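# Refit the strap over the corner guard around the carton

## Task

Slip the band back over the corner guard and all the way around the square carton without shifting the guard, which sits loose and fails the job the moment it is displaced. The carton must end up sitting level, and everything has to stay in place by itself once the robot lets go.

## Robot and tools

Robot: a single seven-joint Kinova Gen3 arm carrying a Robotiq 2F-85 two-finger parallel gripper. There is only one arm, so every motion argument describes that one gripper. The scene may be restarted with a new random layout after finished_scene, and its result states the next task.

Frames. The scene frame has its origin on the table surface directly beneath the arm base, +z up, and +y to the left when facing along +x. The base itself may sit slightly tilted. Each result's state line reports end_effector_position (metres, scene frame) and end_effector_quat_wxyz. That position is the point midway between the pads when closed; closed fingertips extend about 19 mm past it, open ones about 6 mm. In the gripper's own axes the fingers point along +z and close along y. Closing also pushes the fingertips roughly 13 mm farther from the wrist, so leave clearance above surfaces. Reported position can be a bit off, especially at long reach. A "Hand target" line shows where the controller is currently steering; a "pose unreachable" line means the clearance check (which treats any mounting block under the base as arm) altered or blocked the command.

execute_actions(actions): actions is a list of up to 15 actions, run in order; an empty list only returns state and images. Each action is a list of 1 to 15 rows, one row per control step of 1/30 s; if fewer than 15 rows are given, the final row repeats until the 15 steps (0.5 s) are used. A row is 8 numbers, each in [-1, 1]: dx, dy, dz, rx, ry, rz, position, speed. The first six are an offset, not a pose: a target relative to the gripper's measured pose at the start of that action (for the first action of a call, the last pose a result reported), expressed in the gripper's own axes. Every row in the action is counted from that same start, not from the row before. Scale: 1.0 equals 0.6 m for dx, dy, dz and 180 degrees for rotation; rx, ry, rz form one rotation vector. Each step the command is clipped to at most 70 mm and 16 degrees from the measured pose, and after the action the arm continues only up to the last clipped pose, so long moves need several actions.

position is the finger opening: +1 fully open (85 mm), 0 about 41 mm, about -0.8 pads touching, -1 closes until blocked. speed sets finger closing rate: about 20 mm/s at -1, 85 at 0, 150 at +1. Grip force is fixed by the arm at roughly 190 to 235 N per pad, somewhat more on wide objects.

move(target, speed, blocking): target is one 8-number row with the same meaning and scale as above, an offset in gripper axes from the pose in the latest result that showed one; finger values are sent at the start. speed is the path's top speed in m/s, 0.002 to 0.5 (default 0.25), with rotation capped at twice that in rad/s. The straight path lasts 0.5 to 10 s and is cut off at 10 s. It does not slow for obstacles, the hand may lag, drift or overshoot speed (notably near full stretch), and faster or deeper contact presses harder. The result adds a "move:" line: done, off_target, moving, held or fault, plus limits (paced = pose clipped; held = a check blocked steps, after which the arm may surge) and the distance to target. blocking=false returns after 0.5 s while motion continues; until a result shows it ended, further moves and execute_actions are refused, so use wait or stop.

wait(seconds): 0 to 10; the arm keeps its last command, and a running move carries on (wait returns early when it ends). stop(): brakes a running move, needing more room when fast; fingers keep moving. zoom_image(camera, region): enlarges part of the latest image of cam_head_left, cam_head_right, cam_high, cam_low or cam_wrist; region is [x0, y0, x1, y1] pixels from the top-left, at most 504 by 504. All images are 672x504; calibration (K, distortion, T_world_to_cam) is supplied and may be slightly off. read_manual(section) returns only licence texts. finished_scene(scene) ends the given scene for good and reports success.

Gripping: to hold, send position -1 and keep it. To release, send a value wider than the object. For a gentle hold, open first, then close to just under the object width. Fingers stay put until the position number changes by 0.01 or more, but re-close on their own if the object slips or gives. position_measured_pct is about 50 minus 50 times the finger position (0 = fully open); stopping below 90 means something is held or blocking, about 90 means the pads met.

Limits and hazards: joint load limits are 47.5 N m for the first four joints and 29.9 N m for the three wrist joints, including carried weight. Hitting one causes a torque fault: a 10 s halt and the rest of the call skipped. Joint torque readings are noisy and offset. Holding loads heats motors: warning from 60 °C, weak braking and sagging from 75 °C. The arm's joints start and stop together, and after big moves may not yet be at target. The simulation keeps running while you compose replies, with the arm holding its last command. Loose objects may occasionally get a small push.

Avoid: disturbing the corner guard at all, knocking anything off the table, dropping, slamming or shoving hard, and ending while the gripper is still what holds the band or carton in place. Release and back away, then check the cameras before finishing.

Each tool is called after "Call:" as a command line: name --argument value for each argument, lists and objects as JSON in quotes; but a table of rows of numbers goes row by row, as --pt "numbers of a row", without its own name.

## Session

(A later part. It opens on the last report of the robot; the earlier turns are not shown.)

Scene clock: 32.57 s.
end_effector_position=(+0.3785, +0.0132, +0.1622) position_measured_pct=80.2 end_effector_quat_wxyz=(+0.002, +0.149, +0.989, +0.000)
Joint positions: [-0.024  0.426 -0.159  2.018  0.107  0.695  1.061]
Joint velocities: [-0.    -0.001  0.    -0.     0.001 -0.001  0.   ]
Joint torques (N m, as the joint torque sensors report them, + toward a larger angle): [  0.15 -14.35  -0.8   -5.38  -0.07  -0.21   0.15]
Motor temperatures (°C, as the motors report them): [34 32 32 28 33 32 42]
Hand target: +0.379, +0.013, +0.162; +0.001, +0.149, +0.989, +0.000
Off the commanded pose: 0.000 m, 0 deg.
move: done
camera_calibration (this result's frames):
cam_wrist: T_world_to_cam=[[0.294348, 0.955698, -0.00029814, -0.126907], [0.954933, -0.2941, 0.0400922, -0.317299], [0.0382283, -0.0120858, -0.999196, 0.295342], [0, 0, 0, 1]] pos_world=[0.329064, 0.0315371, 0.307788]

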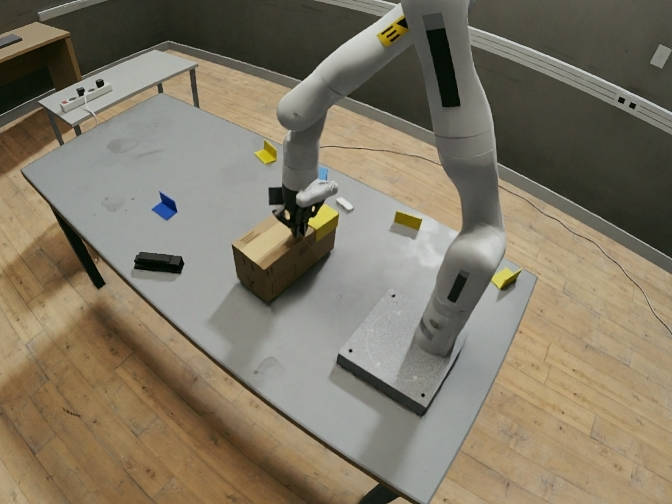

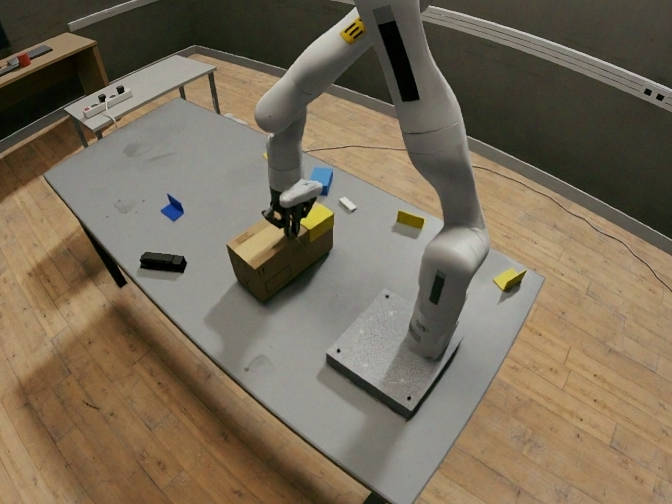

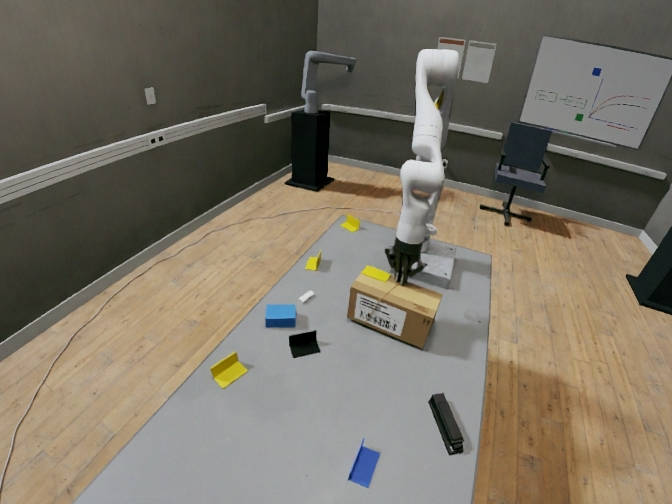

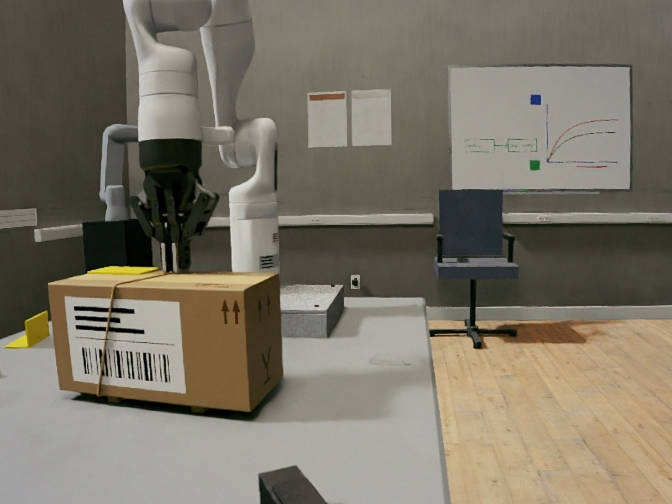

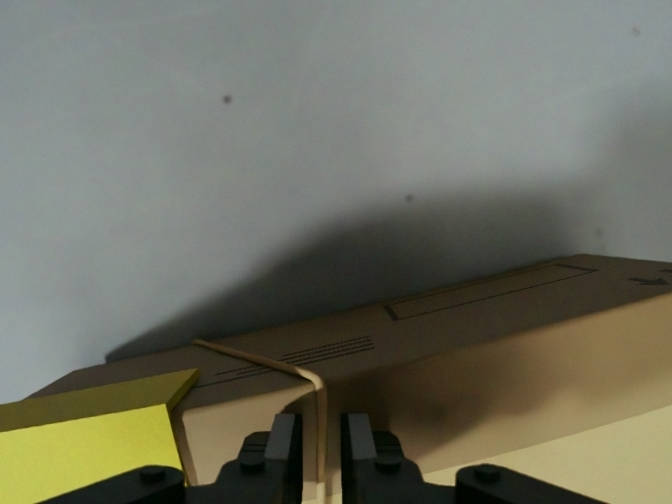

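Call:
move --target '[0,0,-0.001,0,0,0,-1,-1]' --speed 0.01

Call:
move --target '[0.012,-0.002,-0.02,0,0,0,-1,-1]' --speed 0.03

Scene clock: 37.30 s.
end_effector_position=(+0.3786, +0.0132, +0.1629) position_measured_pct=91.7 end_effector_quat_wxyz=(+0.002, +0.149, +0.989, +0.000)
Joint positions: [-0.024  0.425 -0.159  2.018  0.107  0.697  1.062]
Joint velocities: [-0.    -0.001 -0.    -0.     0.001  0.    -0.   ]
Joint torques (N m, as the joint torque sensors report them, + toward a larger angle): [  0.   -14.72  -0.62  -5.2    0.07   0.11   0.03]
Motor temperatures (°C, as the motors report them): [34 32 32 28 33 32 42]
Hand target: +0.379, +0.013, +0.163; +0.002, +0.149, +0.989, +0.000
Off the commanded pose: 0.000 m, 0 deg.
move: done
camera_calibration (this result's frames):
cam_wrist: T_world_to_cam=[[0.29435, 0.955698, -0.000249312, -0.126929], [0.954925, -0.294102, 0.0402775, -0.31738], [0.0384198, -0.0120938, -0.999188, 0.295979], [0, 0, 0, 1]] pos_world=[0.329064, 0.0315432, 0.30849]

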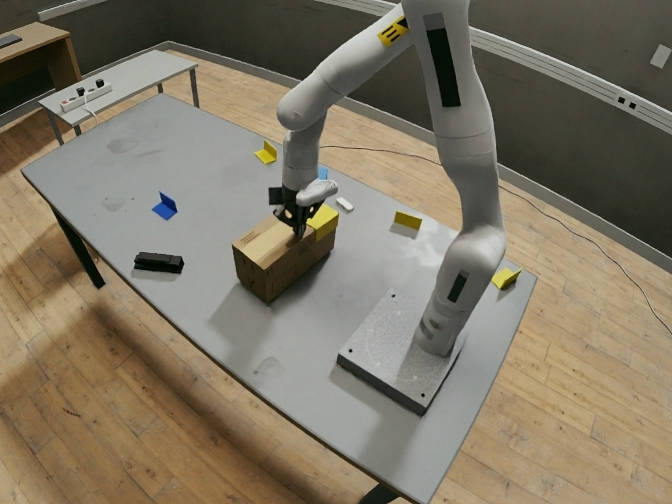

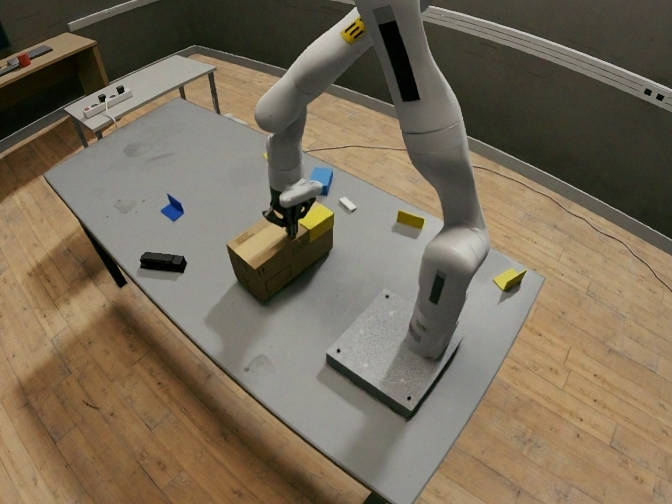

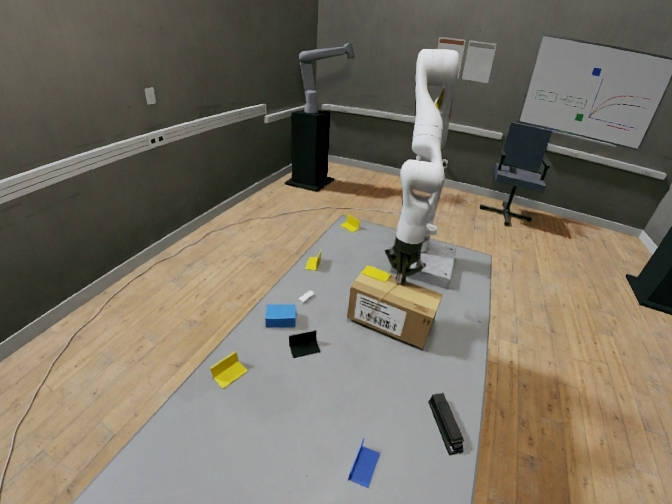

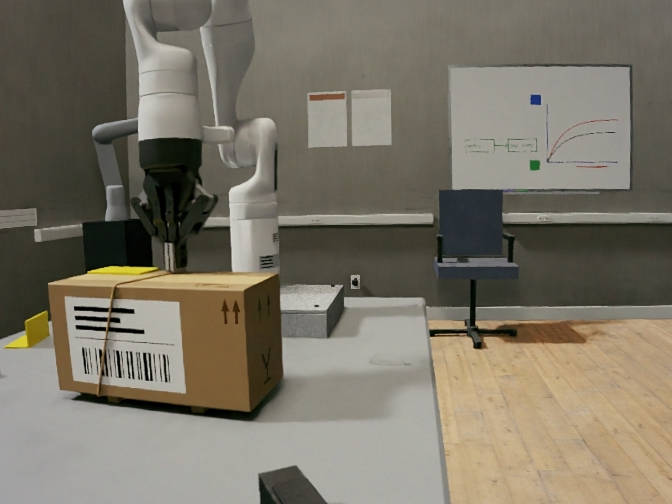

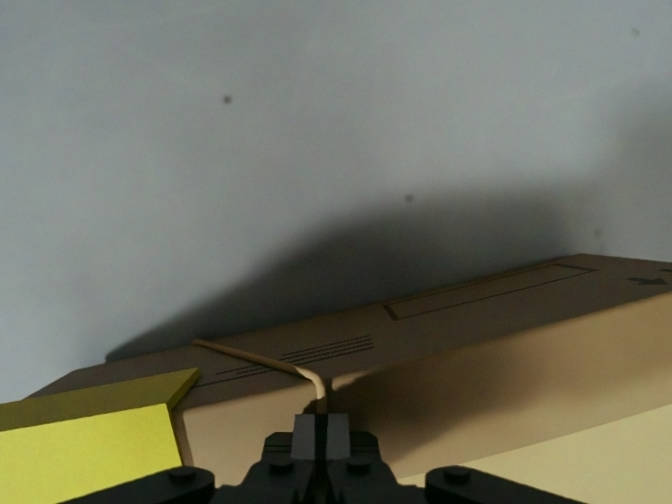

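Scene clock: 38.00 s.
end_effector_position=(+0.3715, +0.0138, +0.1746) position_measured_pct=91.7 end_effector_quat_wxyz=(+0.002, +0.149, +0.989, +0.000)
Joint positions: [-0.022  0.39  -0.164  2.025  0.099  0.724  1.064]
Joint velocities: [ 0.001 -0.004 -0.001 -0.     0.001  0.001 -0.   ]
Joint torques (N m, as the joint torque sensors report them, + toward a larger angle): [ -0.55 -15.    -1.04  -4.97  -0.3    0.38   0.2 ]
Motor temperatures (°C, as the motors report them): [34 32 32 28 33 32 42]
Hand target: +0.371, +0.014, +0.175; +0.002, +0.149, +0.989, +0.000
Off the commanded pose: 0.001 m, 0 deg.
move: done
camera_calibration (this result's frames):
cam_wrist: T_world_to_cam=[[0.294791, 0.955561, -0.00069008, -0.125492], [0.954795, -0.294525, 0.0402713, -0.310842], [0.0382784, -0.0125305, -0.999189, 0.307946], [0, 0, 0, 1]] pos_world=[0.321996, 0.0322228, 0.320128]

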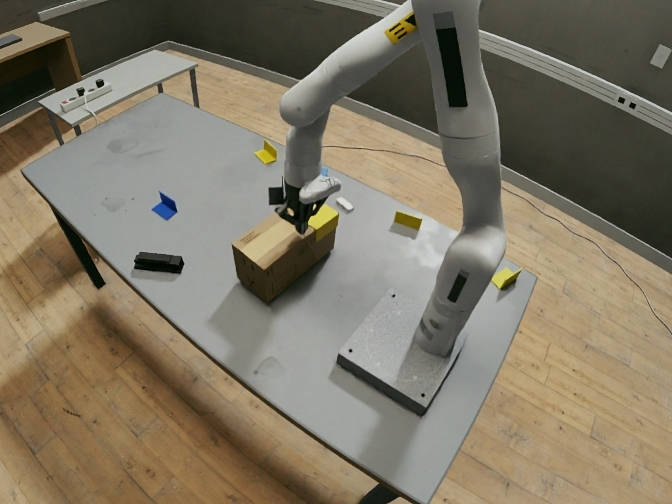

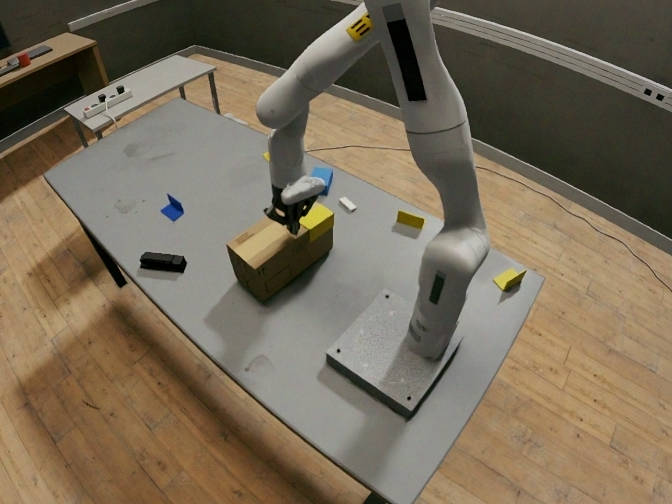

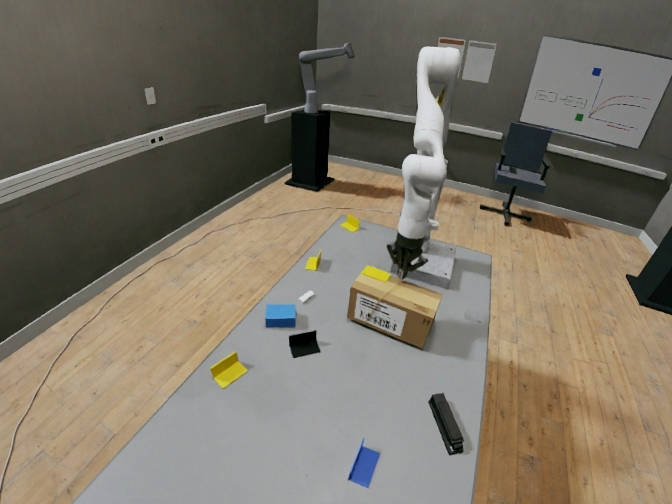

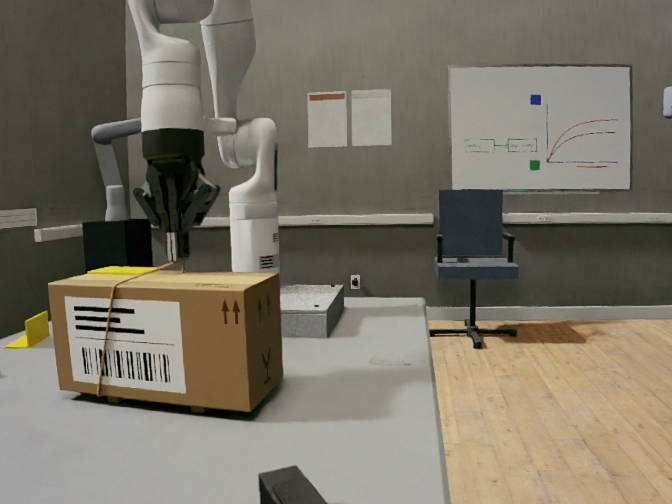

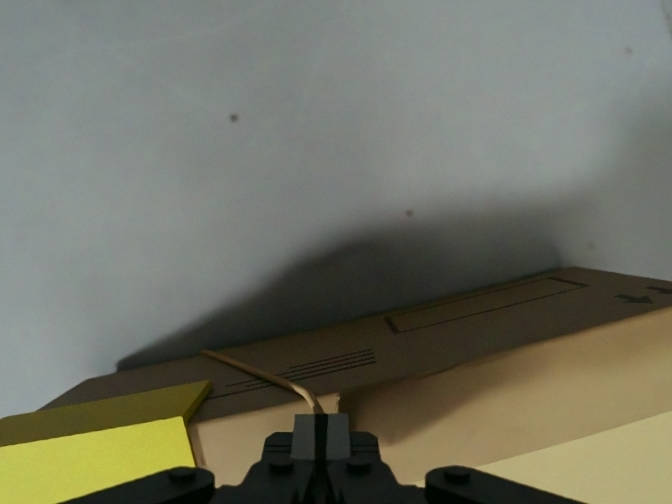

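Call:
move --target '[0.036,-0.007,-0.008,0,0,-0.06,-1,-1]' --speed 0.03

Call:
zoom_image --camera "cam_head_left" --region '[220,185,360,310]'

Scene clock: 43.13 s.
end_effector_position=(+0.3508, +0.0157, +0.1794) position_measured_pct=91.7 end_effector_quat_wxyz=(+0.003, +0.056, +0.998, -0.000)
Joint positions: [ 0.014  0.345 -0.221  2.083  0.121  0.713  1.214]
Joint velocities: [ 0.001 -0.    -0.    -0.001 -0.    -0.002 -0.   ]
Joint torques (N m, as the joint torque sensors report them, + toward a larger angle): [ -1.45 -13.74  -1.6   -4.33  -0.54   0.89   0.22]
Motor temperatures (°C, as the motors report them): [34 32 32 28 33 32 42]
Hand target: +0.350, +0.016, +0.179; +0.002, +0.056, +0.998, -0.000
Off the commanded pose: 0.001 m, 0 deg.
move: done
camera_calibration (this result's frames):
cam_wrist: T_world_to_cam=[[0.111303, 0.993785, -0.00153272, -0.0572794], [0.992878, -0.111135, 0.0429195, -0.307463], [0.0424824, -0.00629887, -0.999077, 0.312011], [0, 0, 0, 1]] pos_world=[0.298394, 0.0247188, 0.324832]

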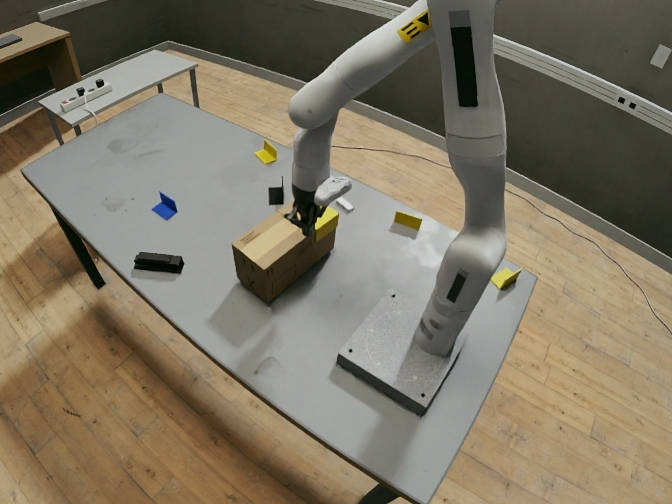

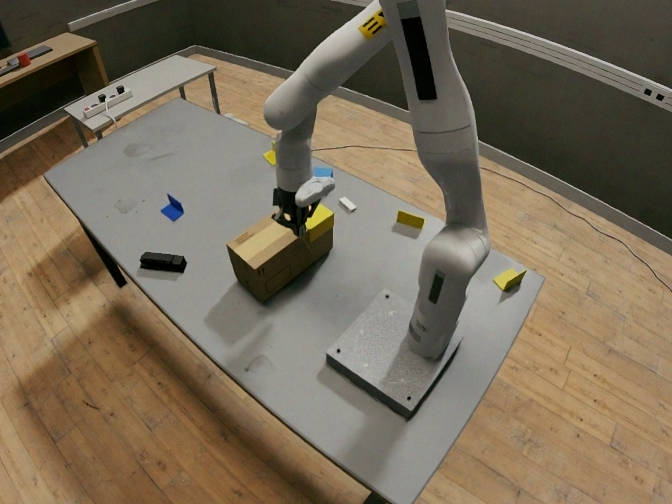

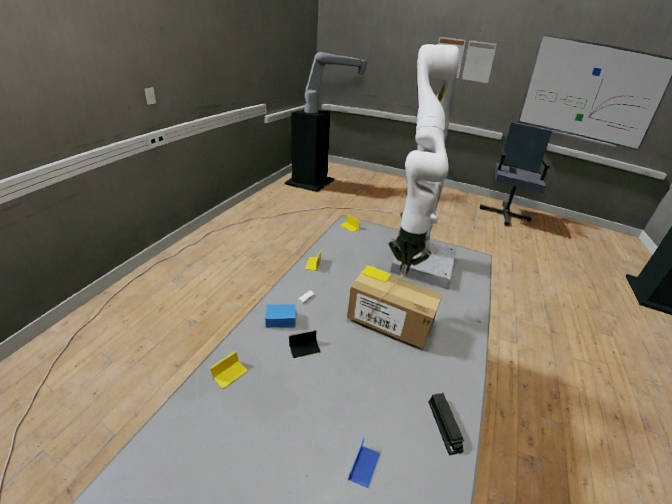

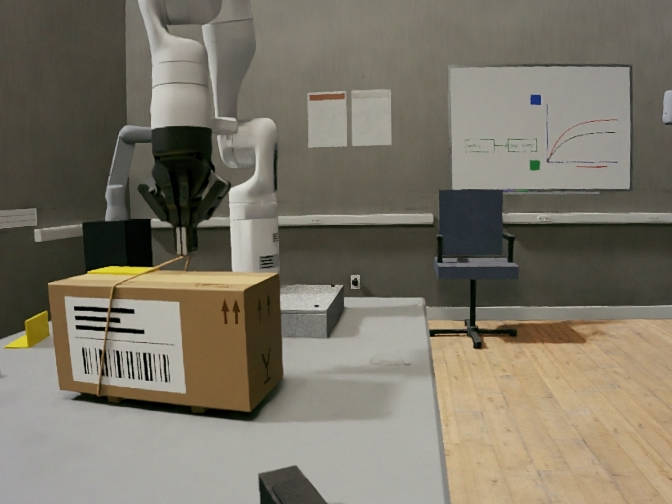

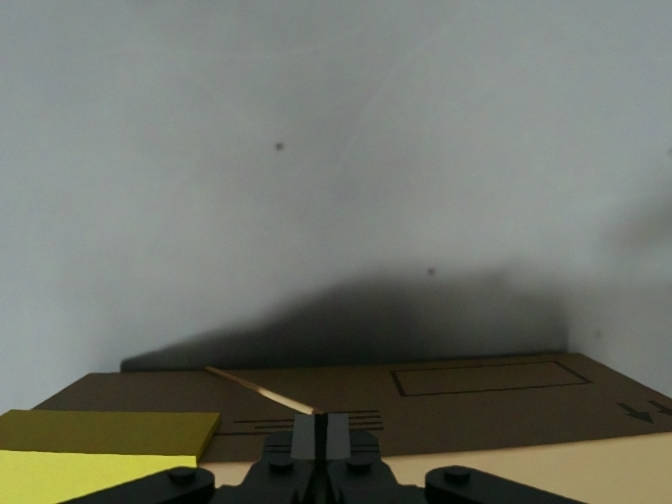

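Region (220, 185, 360, 310) of cam_head_left's 672x504 image, scaled by 3.600, with more detail than that image has; it fills the top 450 rows of this view, and the rest is white.

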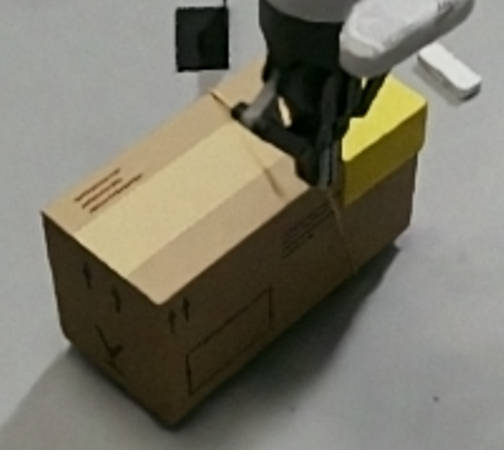

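Call:
move --target '[0,-0.06,0,0,0,0,-1,-1]' --speed 0.03

Call:
zoom_image --camera "cam_low" --region '[30,220,310,430]'

Scene clock: 47.17 s.
end_effector_position=(+0.3478, -0.0200, +0.1796) position_measured_pct=91.7 end_effector_quat_wxyz=(+0.004, +0.056, +0.998, -0.000)
Joint positions: [ 0.11   0.338 -0.212  2.094  0.113  0.706  1.324]
Joint velocities: [ 0.003 -0.001  0.003 -0.001 -0.001  0.     0.002]
Joint torques (N m, as the joint torque sensors report them, + toward a larger angle): [ -0.31 -13.61  -0.61  -4.38  -0.24   0.85   0.06]
Motor temperatures (°C, as the motors report them): [34 32 32 28 33 32 42]
Hand target: +0.347, -0.020, +0.179; +0.003, +0.056, +0.998, -0.000
Off the commanded pose: 0.001 m, 0 deg.
move: done
camera_calibration (this result's frames):
cam_wrist: T_world_to_cam=[[0.110858, 0.993835, -0.00132307, -0.0213797], [0.992816, -0.110684, 0.0454525, -0.308918], [0.0450258, -0.00635233, -0.998966, 0.311162], [0, 0, 0, 1]] pos_world=[0.295059, -0.0109677, 0.324853]

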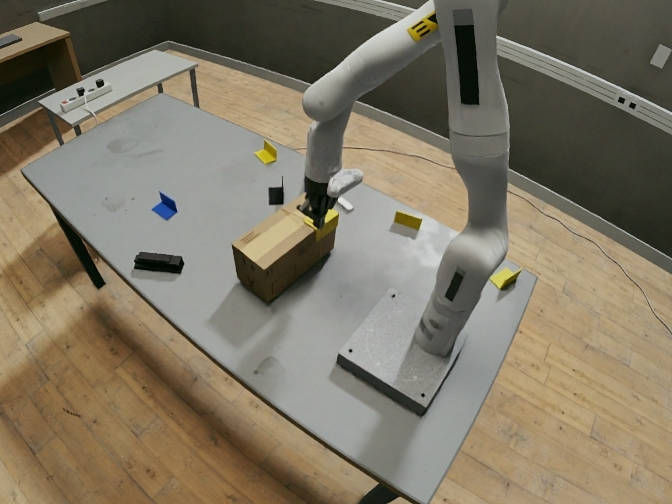

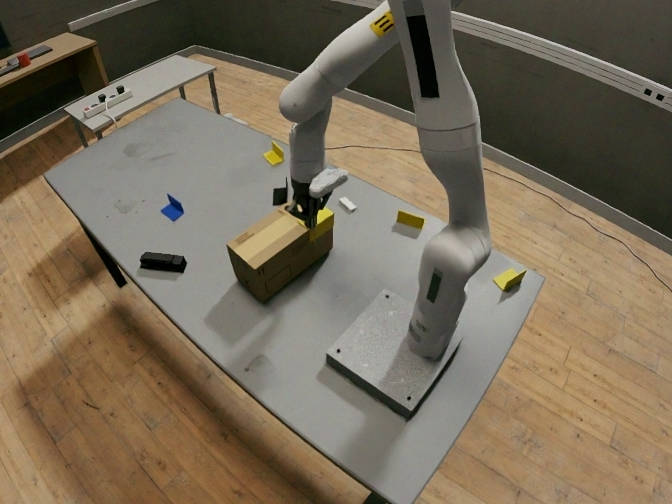

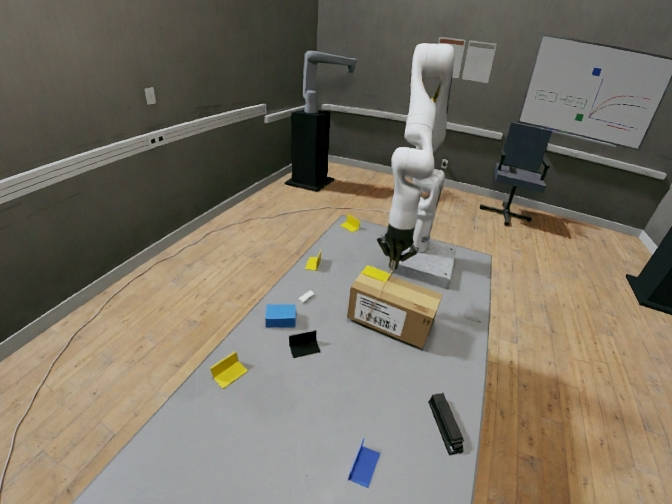

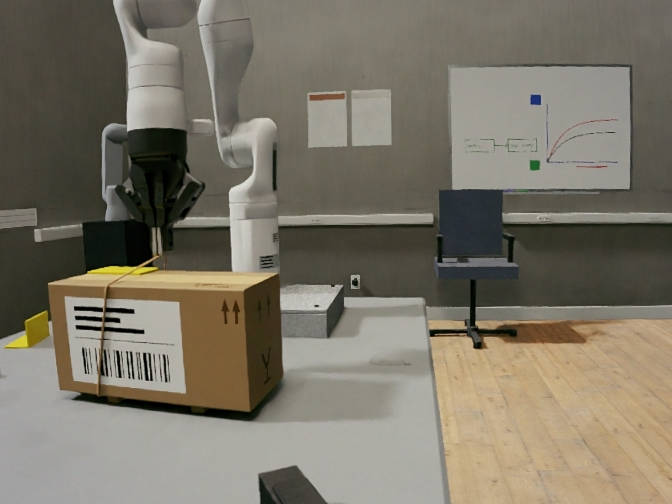

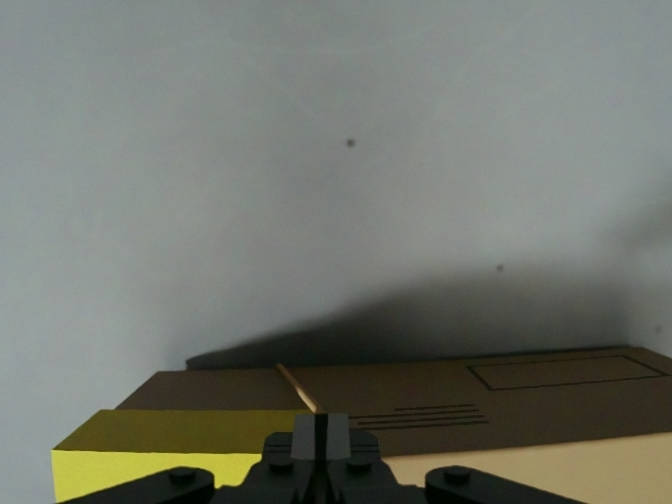

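Region (30, 220, 310, 430) of cam_low's 672x504 image, scaled by 1.800, with more detail than that image has; it fills the top 378 rows of this view, and the rest is white.

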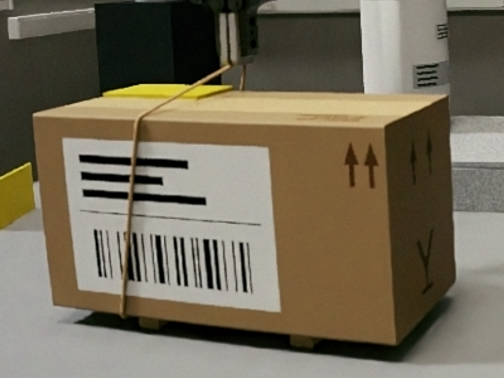

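Call:
move --target '[0,-0.064,0,0,0,0,-1,-1]' --speed 0.03

Call:
zoom_image --camera "cam_low" --region '[30,220,310,430]'

Scene clock: 51.83 s.
end_effector_position=(+0.3447, -0.0577, +0.1797) position_measured_pct=91.7 end_effector_quat_wxyz=(+0.006, +0.055, +0.998, -0.000)
Joint positions: [ 0.212  0.337 -0.201  2.093  0.105  0.703  1.444]
Joint velocities: [ 0.002  0.     0.004 -0.    -0.002 -0.001  0.003]
Joint torques (N m, as the joint torque sensors report them, + toward a larger angle): [  0.53 -13.63  -0.6   -4.26   0.11   0.95  -0.02]
Motor temperatures (°C, as the motors report them): [34 32 32 28 33 32 42]
Hand target: +0.343, -0.058, +0.180; +0.004, +0.056, +0.998, -0.000
Off the commanded pose: 0.001 m, 0 deg.
move: done
camera_calibration (this result's frames):
cam_wrist: T_world_to_cam=[[0.109814, 0.993952, -0.000929793, 0.0167734], [0.992812, -0.109643, 0.0479826, -0.31034], [0.0475905, -0.00619228, -0.998848, 0.310331], [0, 0, 0, 1]] pos_world=[0.291499, -0.048777, 0.32488]

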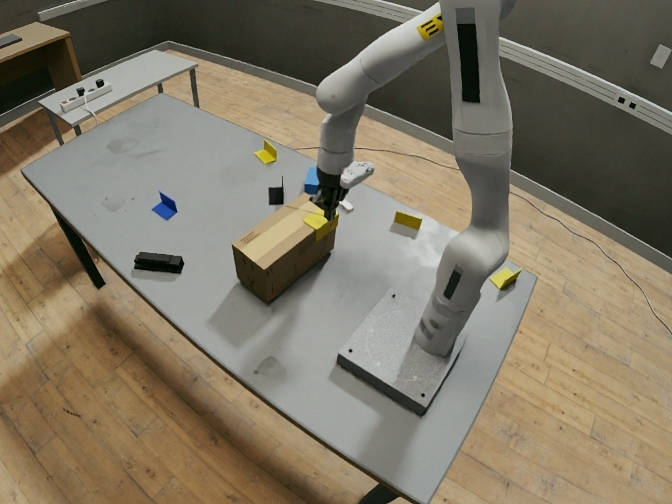

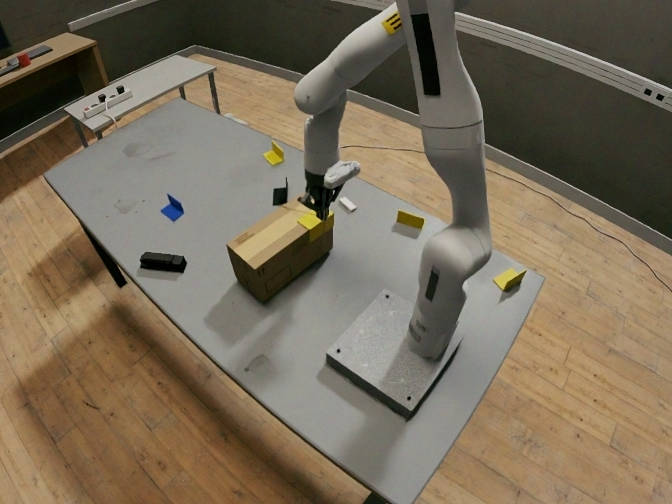

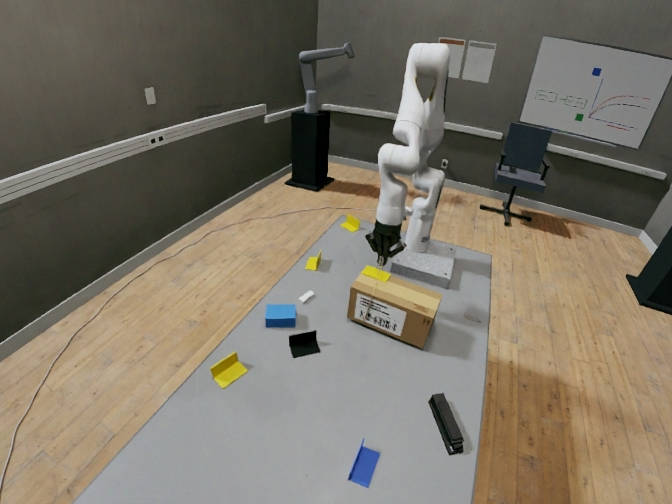

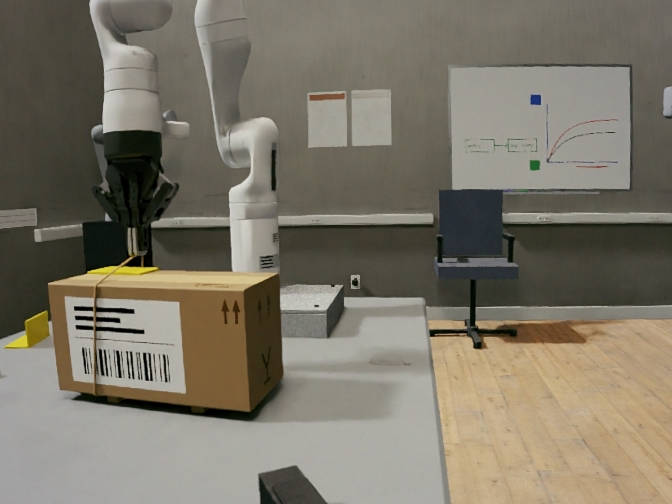

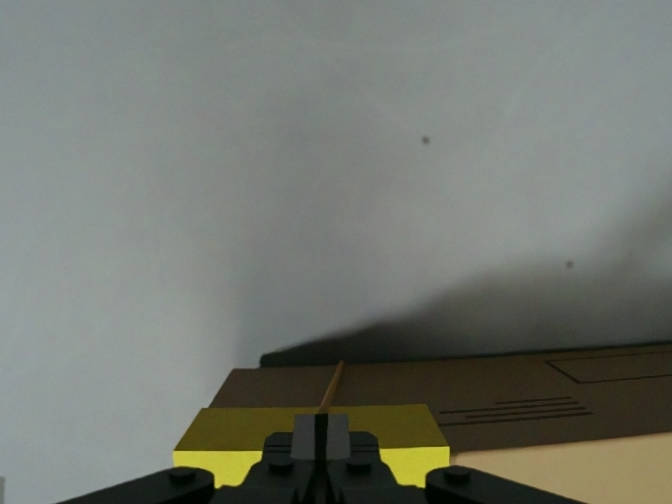

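Region (30, 220, 310, 430) of cam_low's 672x504 image, scaled by 1.800, with more detail than that image has; it fills the top 378 rows of this view, and the rest is white.

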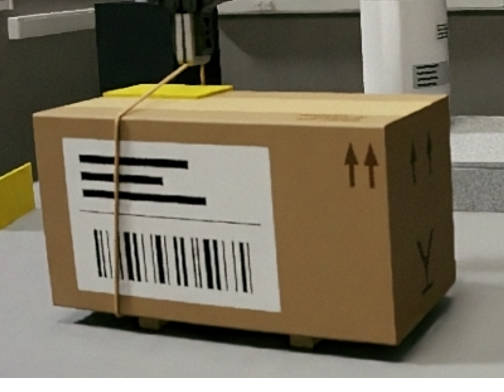

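Call:
move --target '[0.002,-0.03,0,0,0,0,-1,-1]' --speed 0.03

Call:
zoom_image --camera "cam_low" --region '[30,220,310,430]'

Scene clock: 54.83 s.
end_effector_position=(+0.3428, -0.0749, +0.1799) position_measured_pct=91.7 end_effector_quat_wxyz=(+0.007, +0.055, +0.998, +0.000)
Joint positions: [ 0.259  0.337 -0.196  2.091  0.1    0.701  1.501]
Joint velocities: [ 0.002  0.     0.004  0.001 -0.002 -0.     0.003]
Joint torques (N m, as the joint torque sensors report them, + toward a larger angle): [  0.15 -13.54   0.02  -4.46   0.22   0.95  -0.07]
Motor temperatures (°C, as the motors report them): [34 32 32 28 33 32 42]
Hand target: +0.341, -0.075, +0.180; +0.005, +0.055, +0.998, -0.000
Off the commanded pose: 0.001 m, 0 deg.
move: done
camera_calibration (this result's frames):
cam_wrist: T_world_to_cam=[[0.108481, 0.994098, -0.000357416, 0.0344041], [0.992824, -0.108323, 0.0506514, -0.31072], [0.0503137, -0.00584954, -0.998716, 0.309551], [0, 0, 0, 1]] pos_world=[0.289183, -0.0660485, 0.324904]

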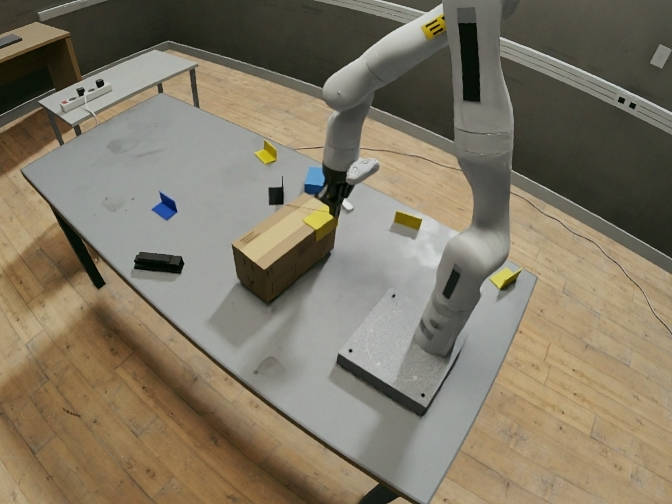

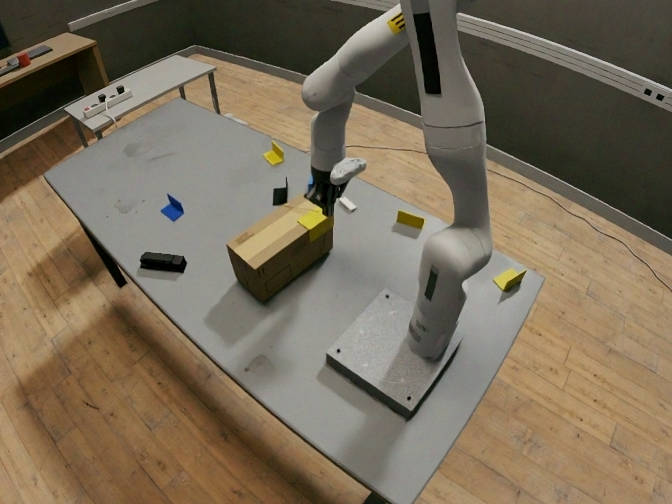

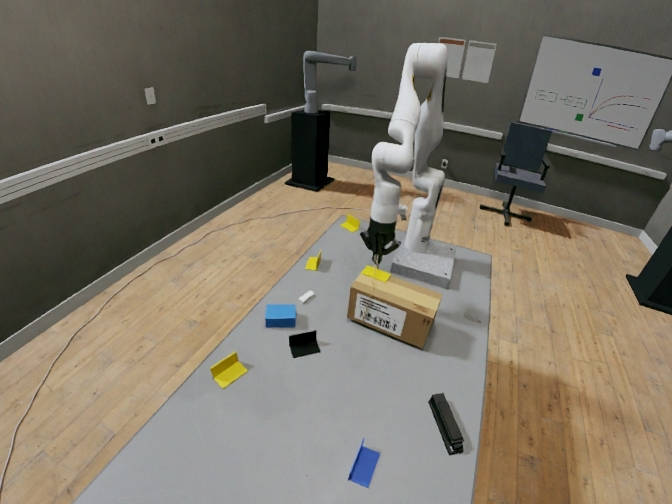

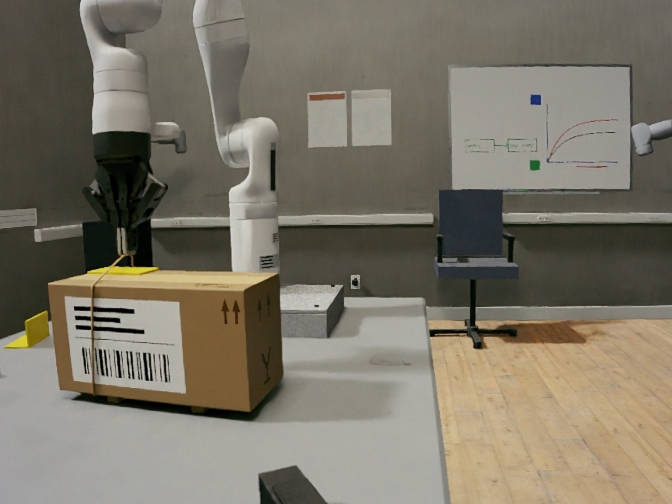

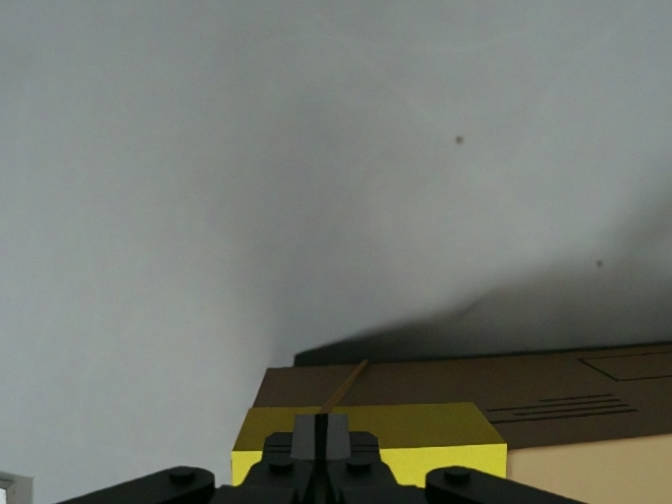

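Region (30, 220, 310, 430) of cam_low's 672x504 image, scaled by 1.800, with more detail than that image has; it fills the top 378 rows of this view, and the rest is white.

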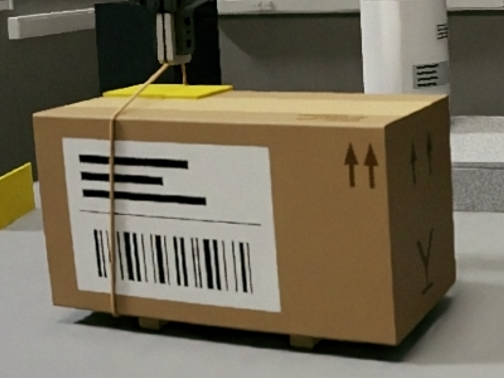

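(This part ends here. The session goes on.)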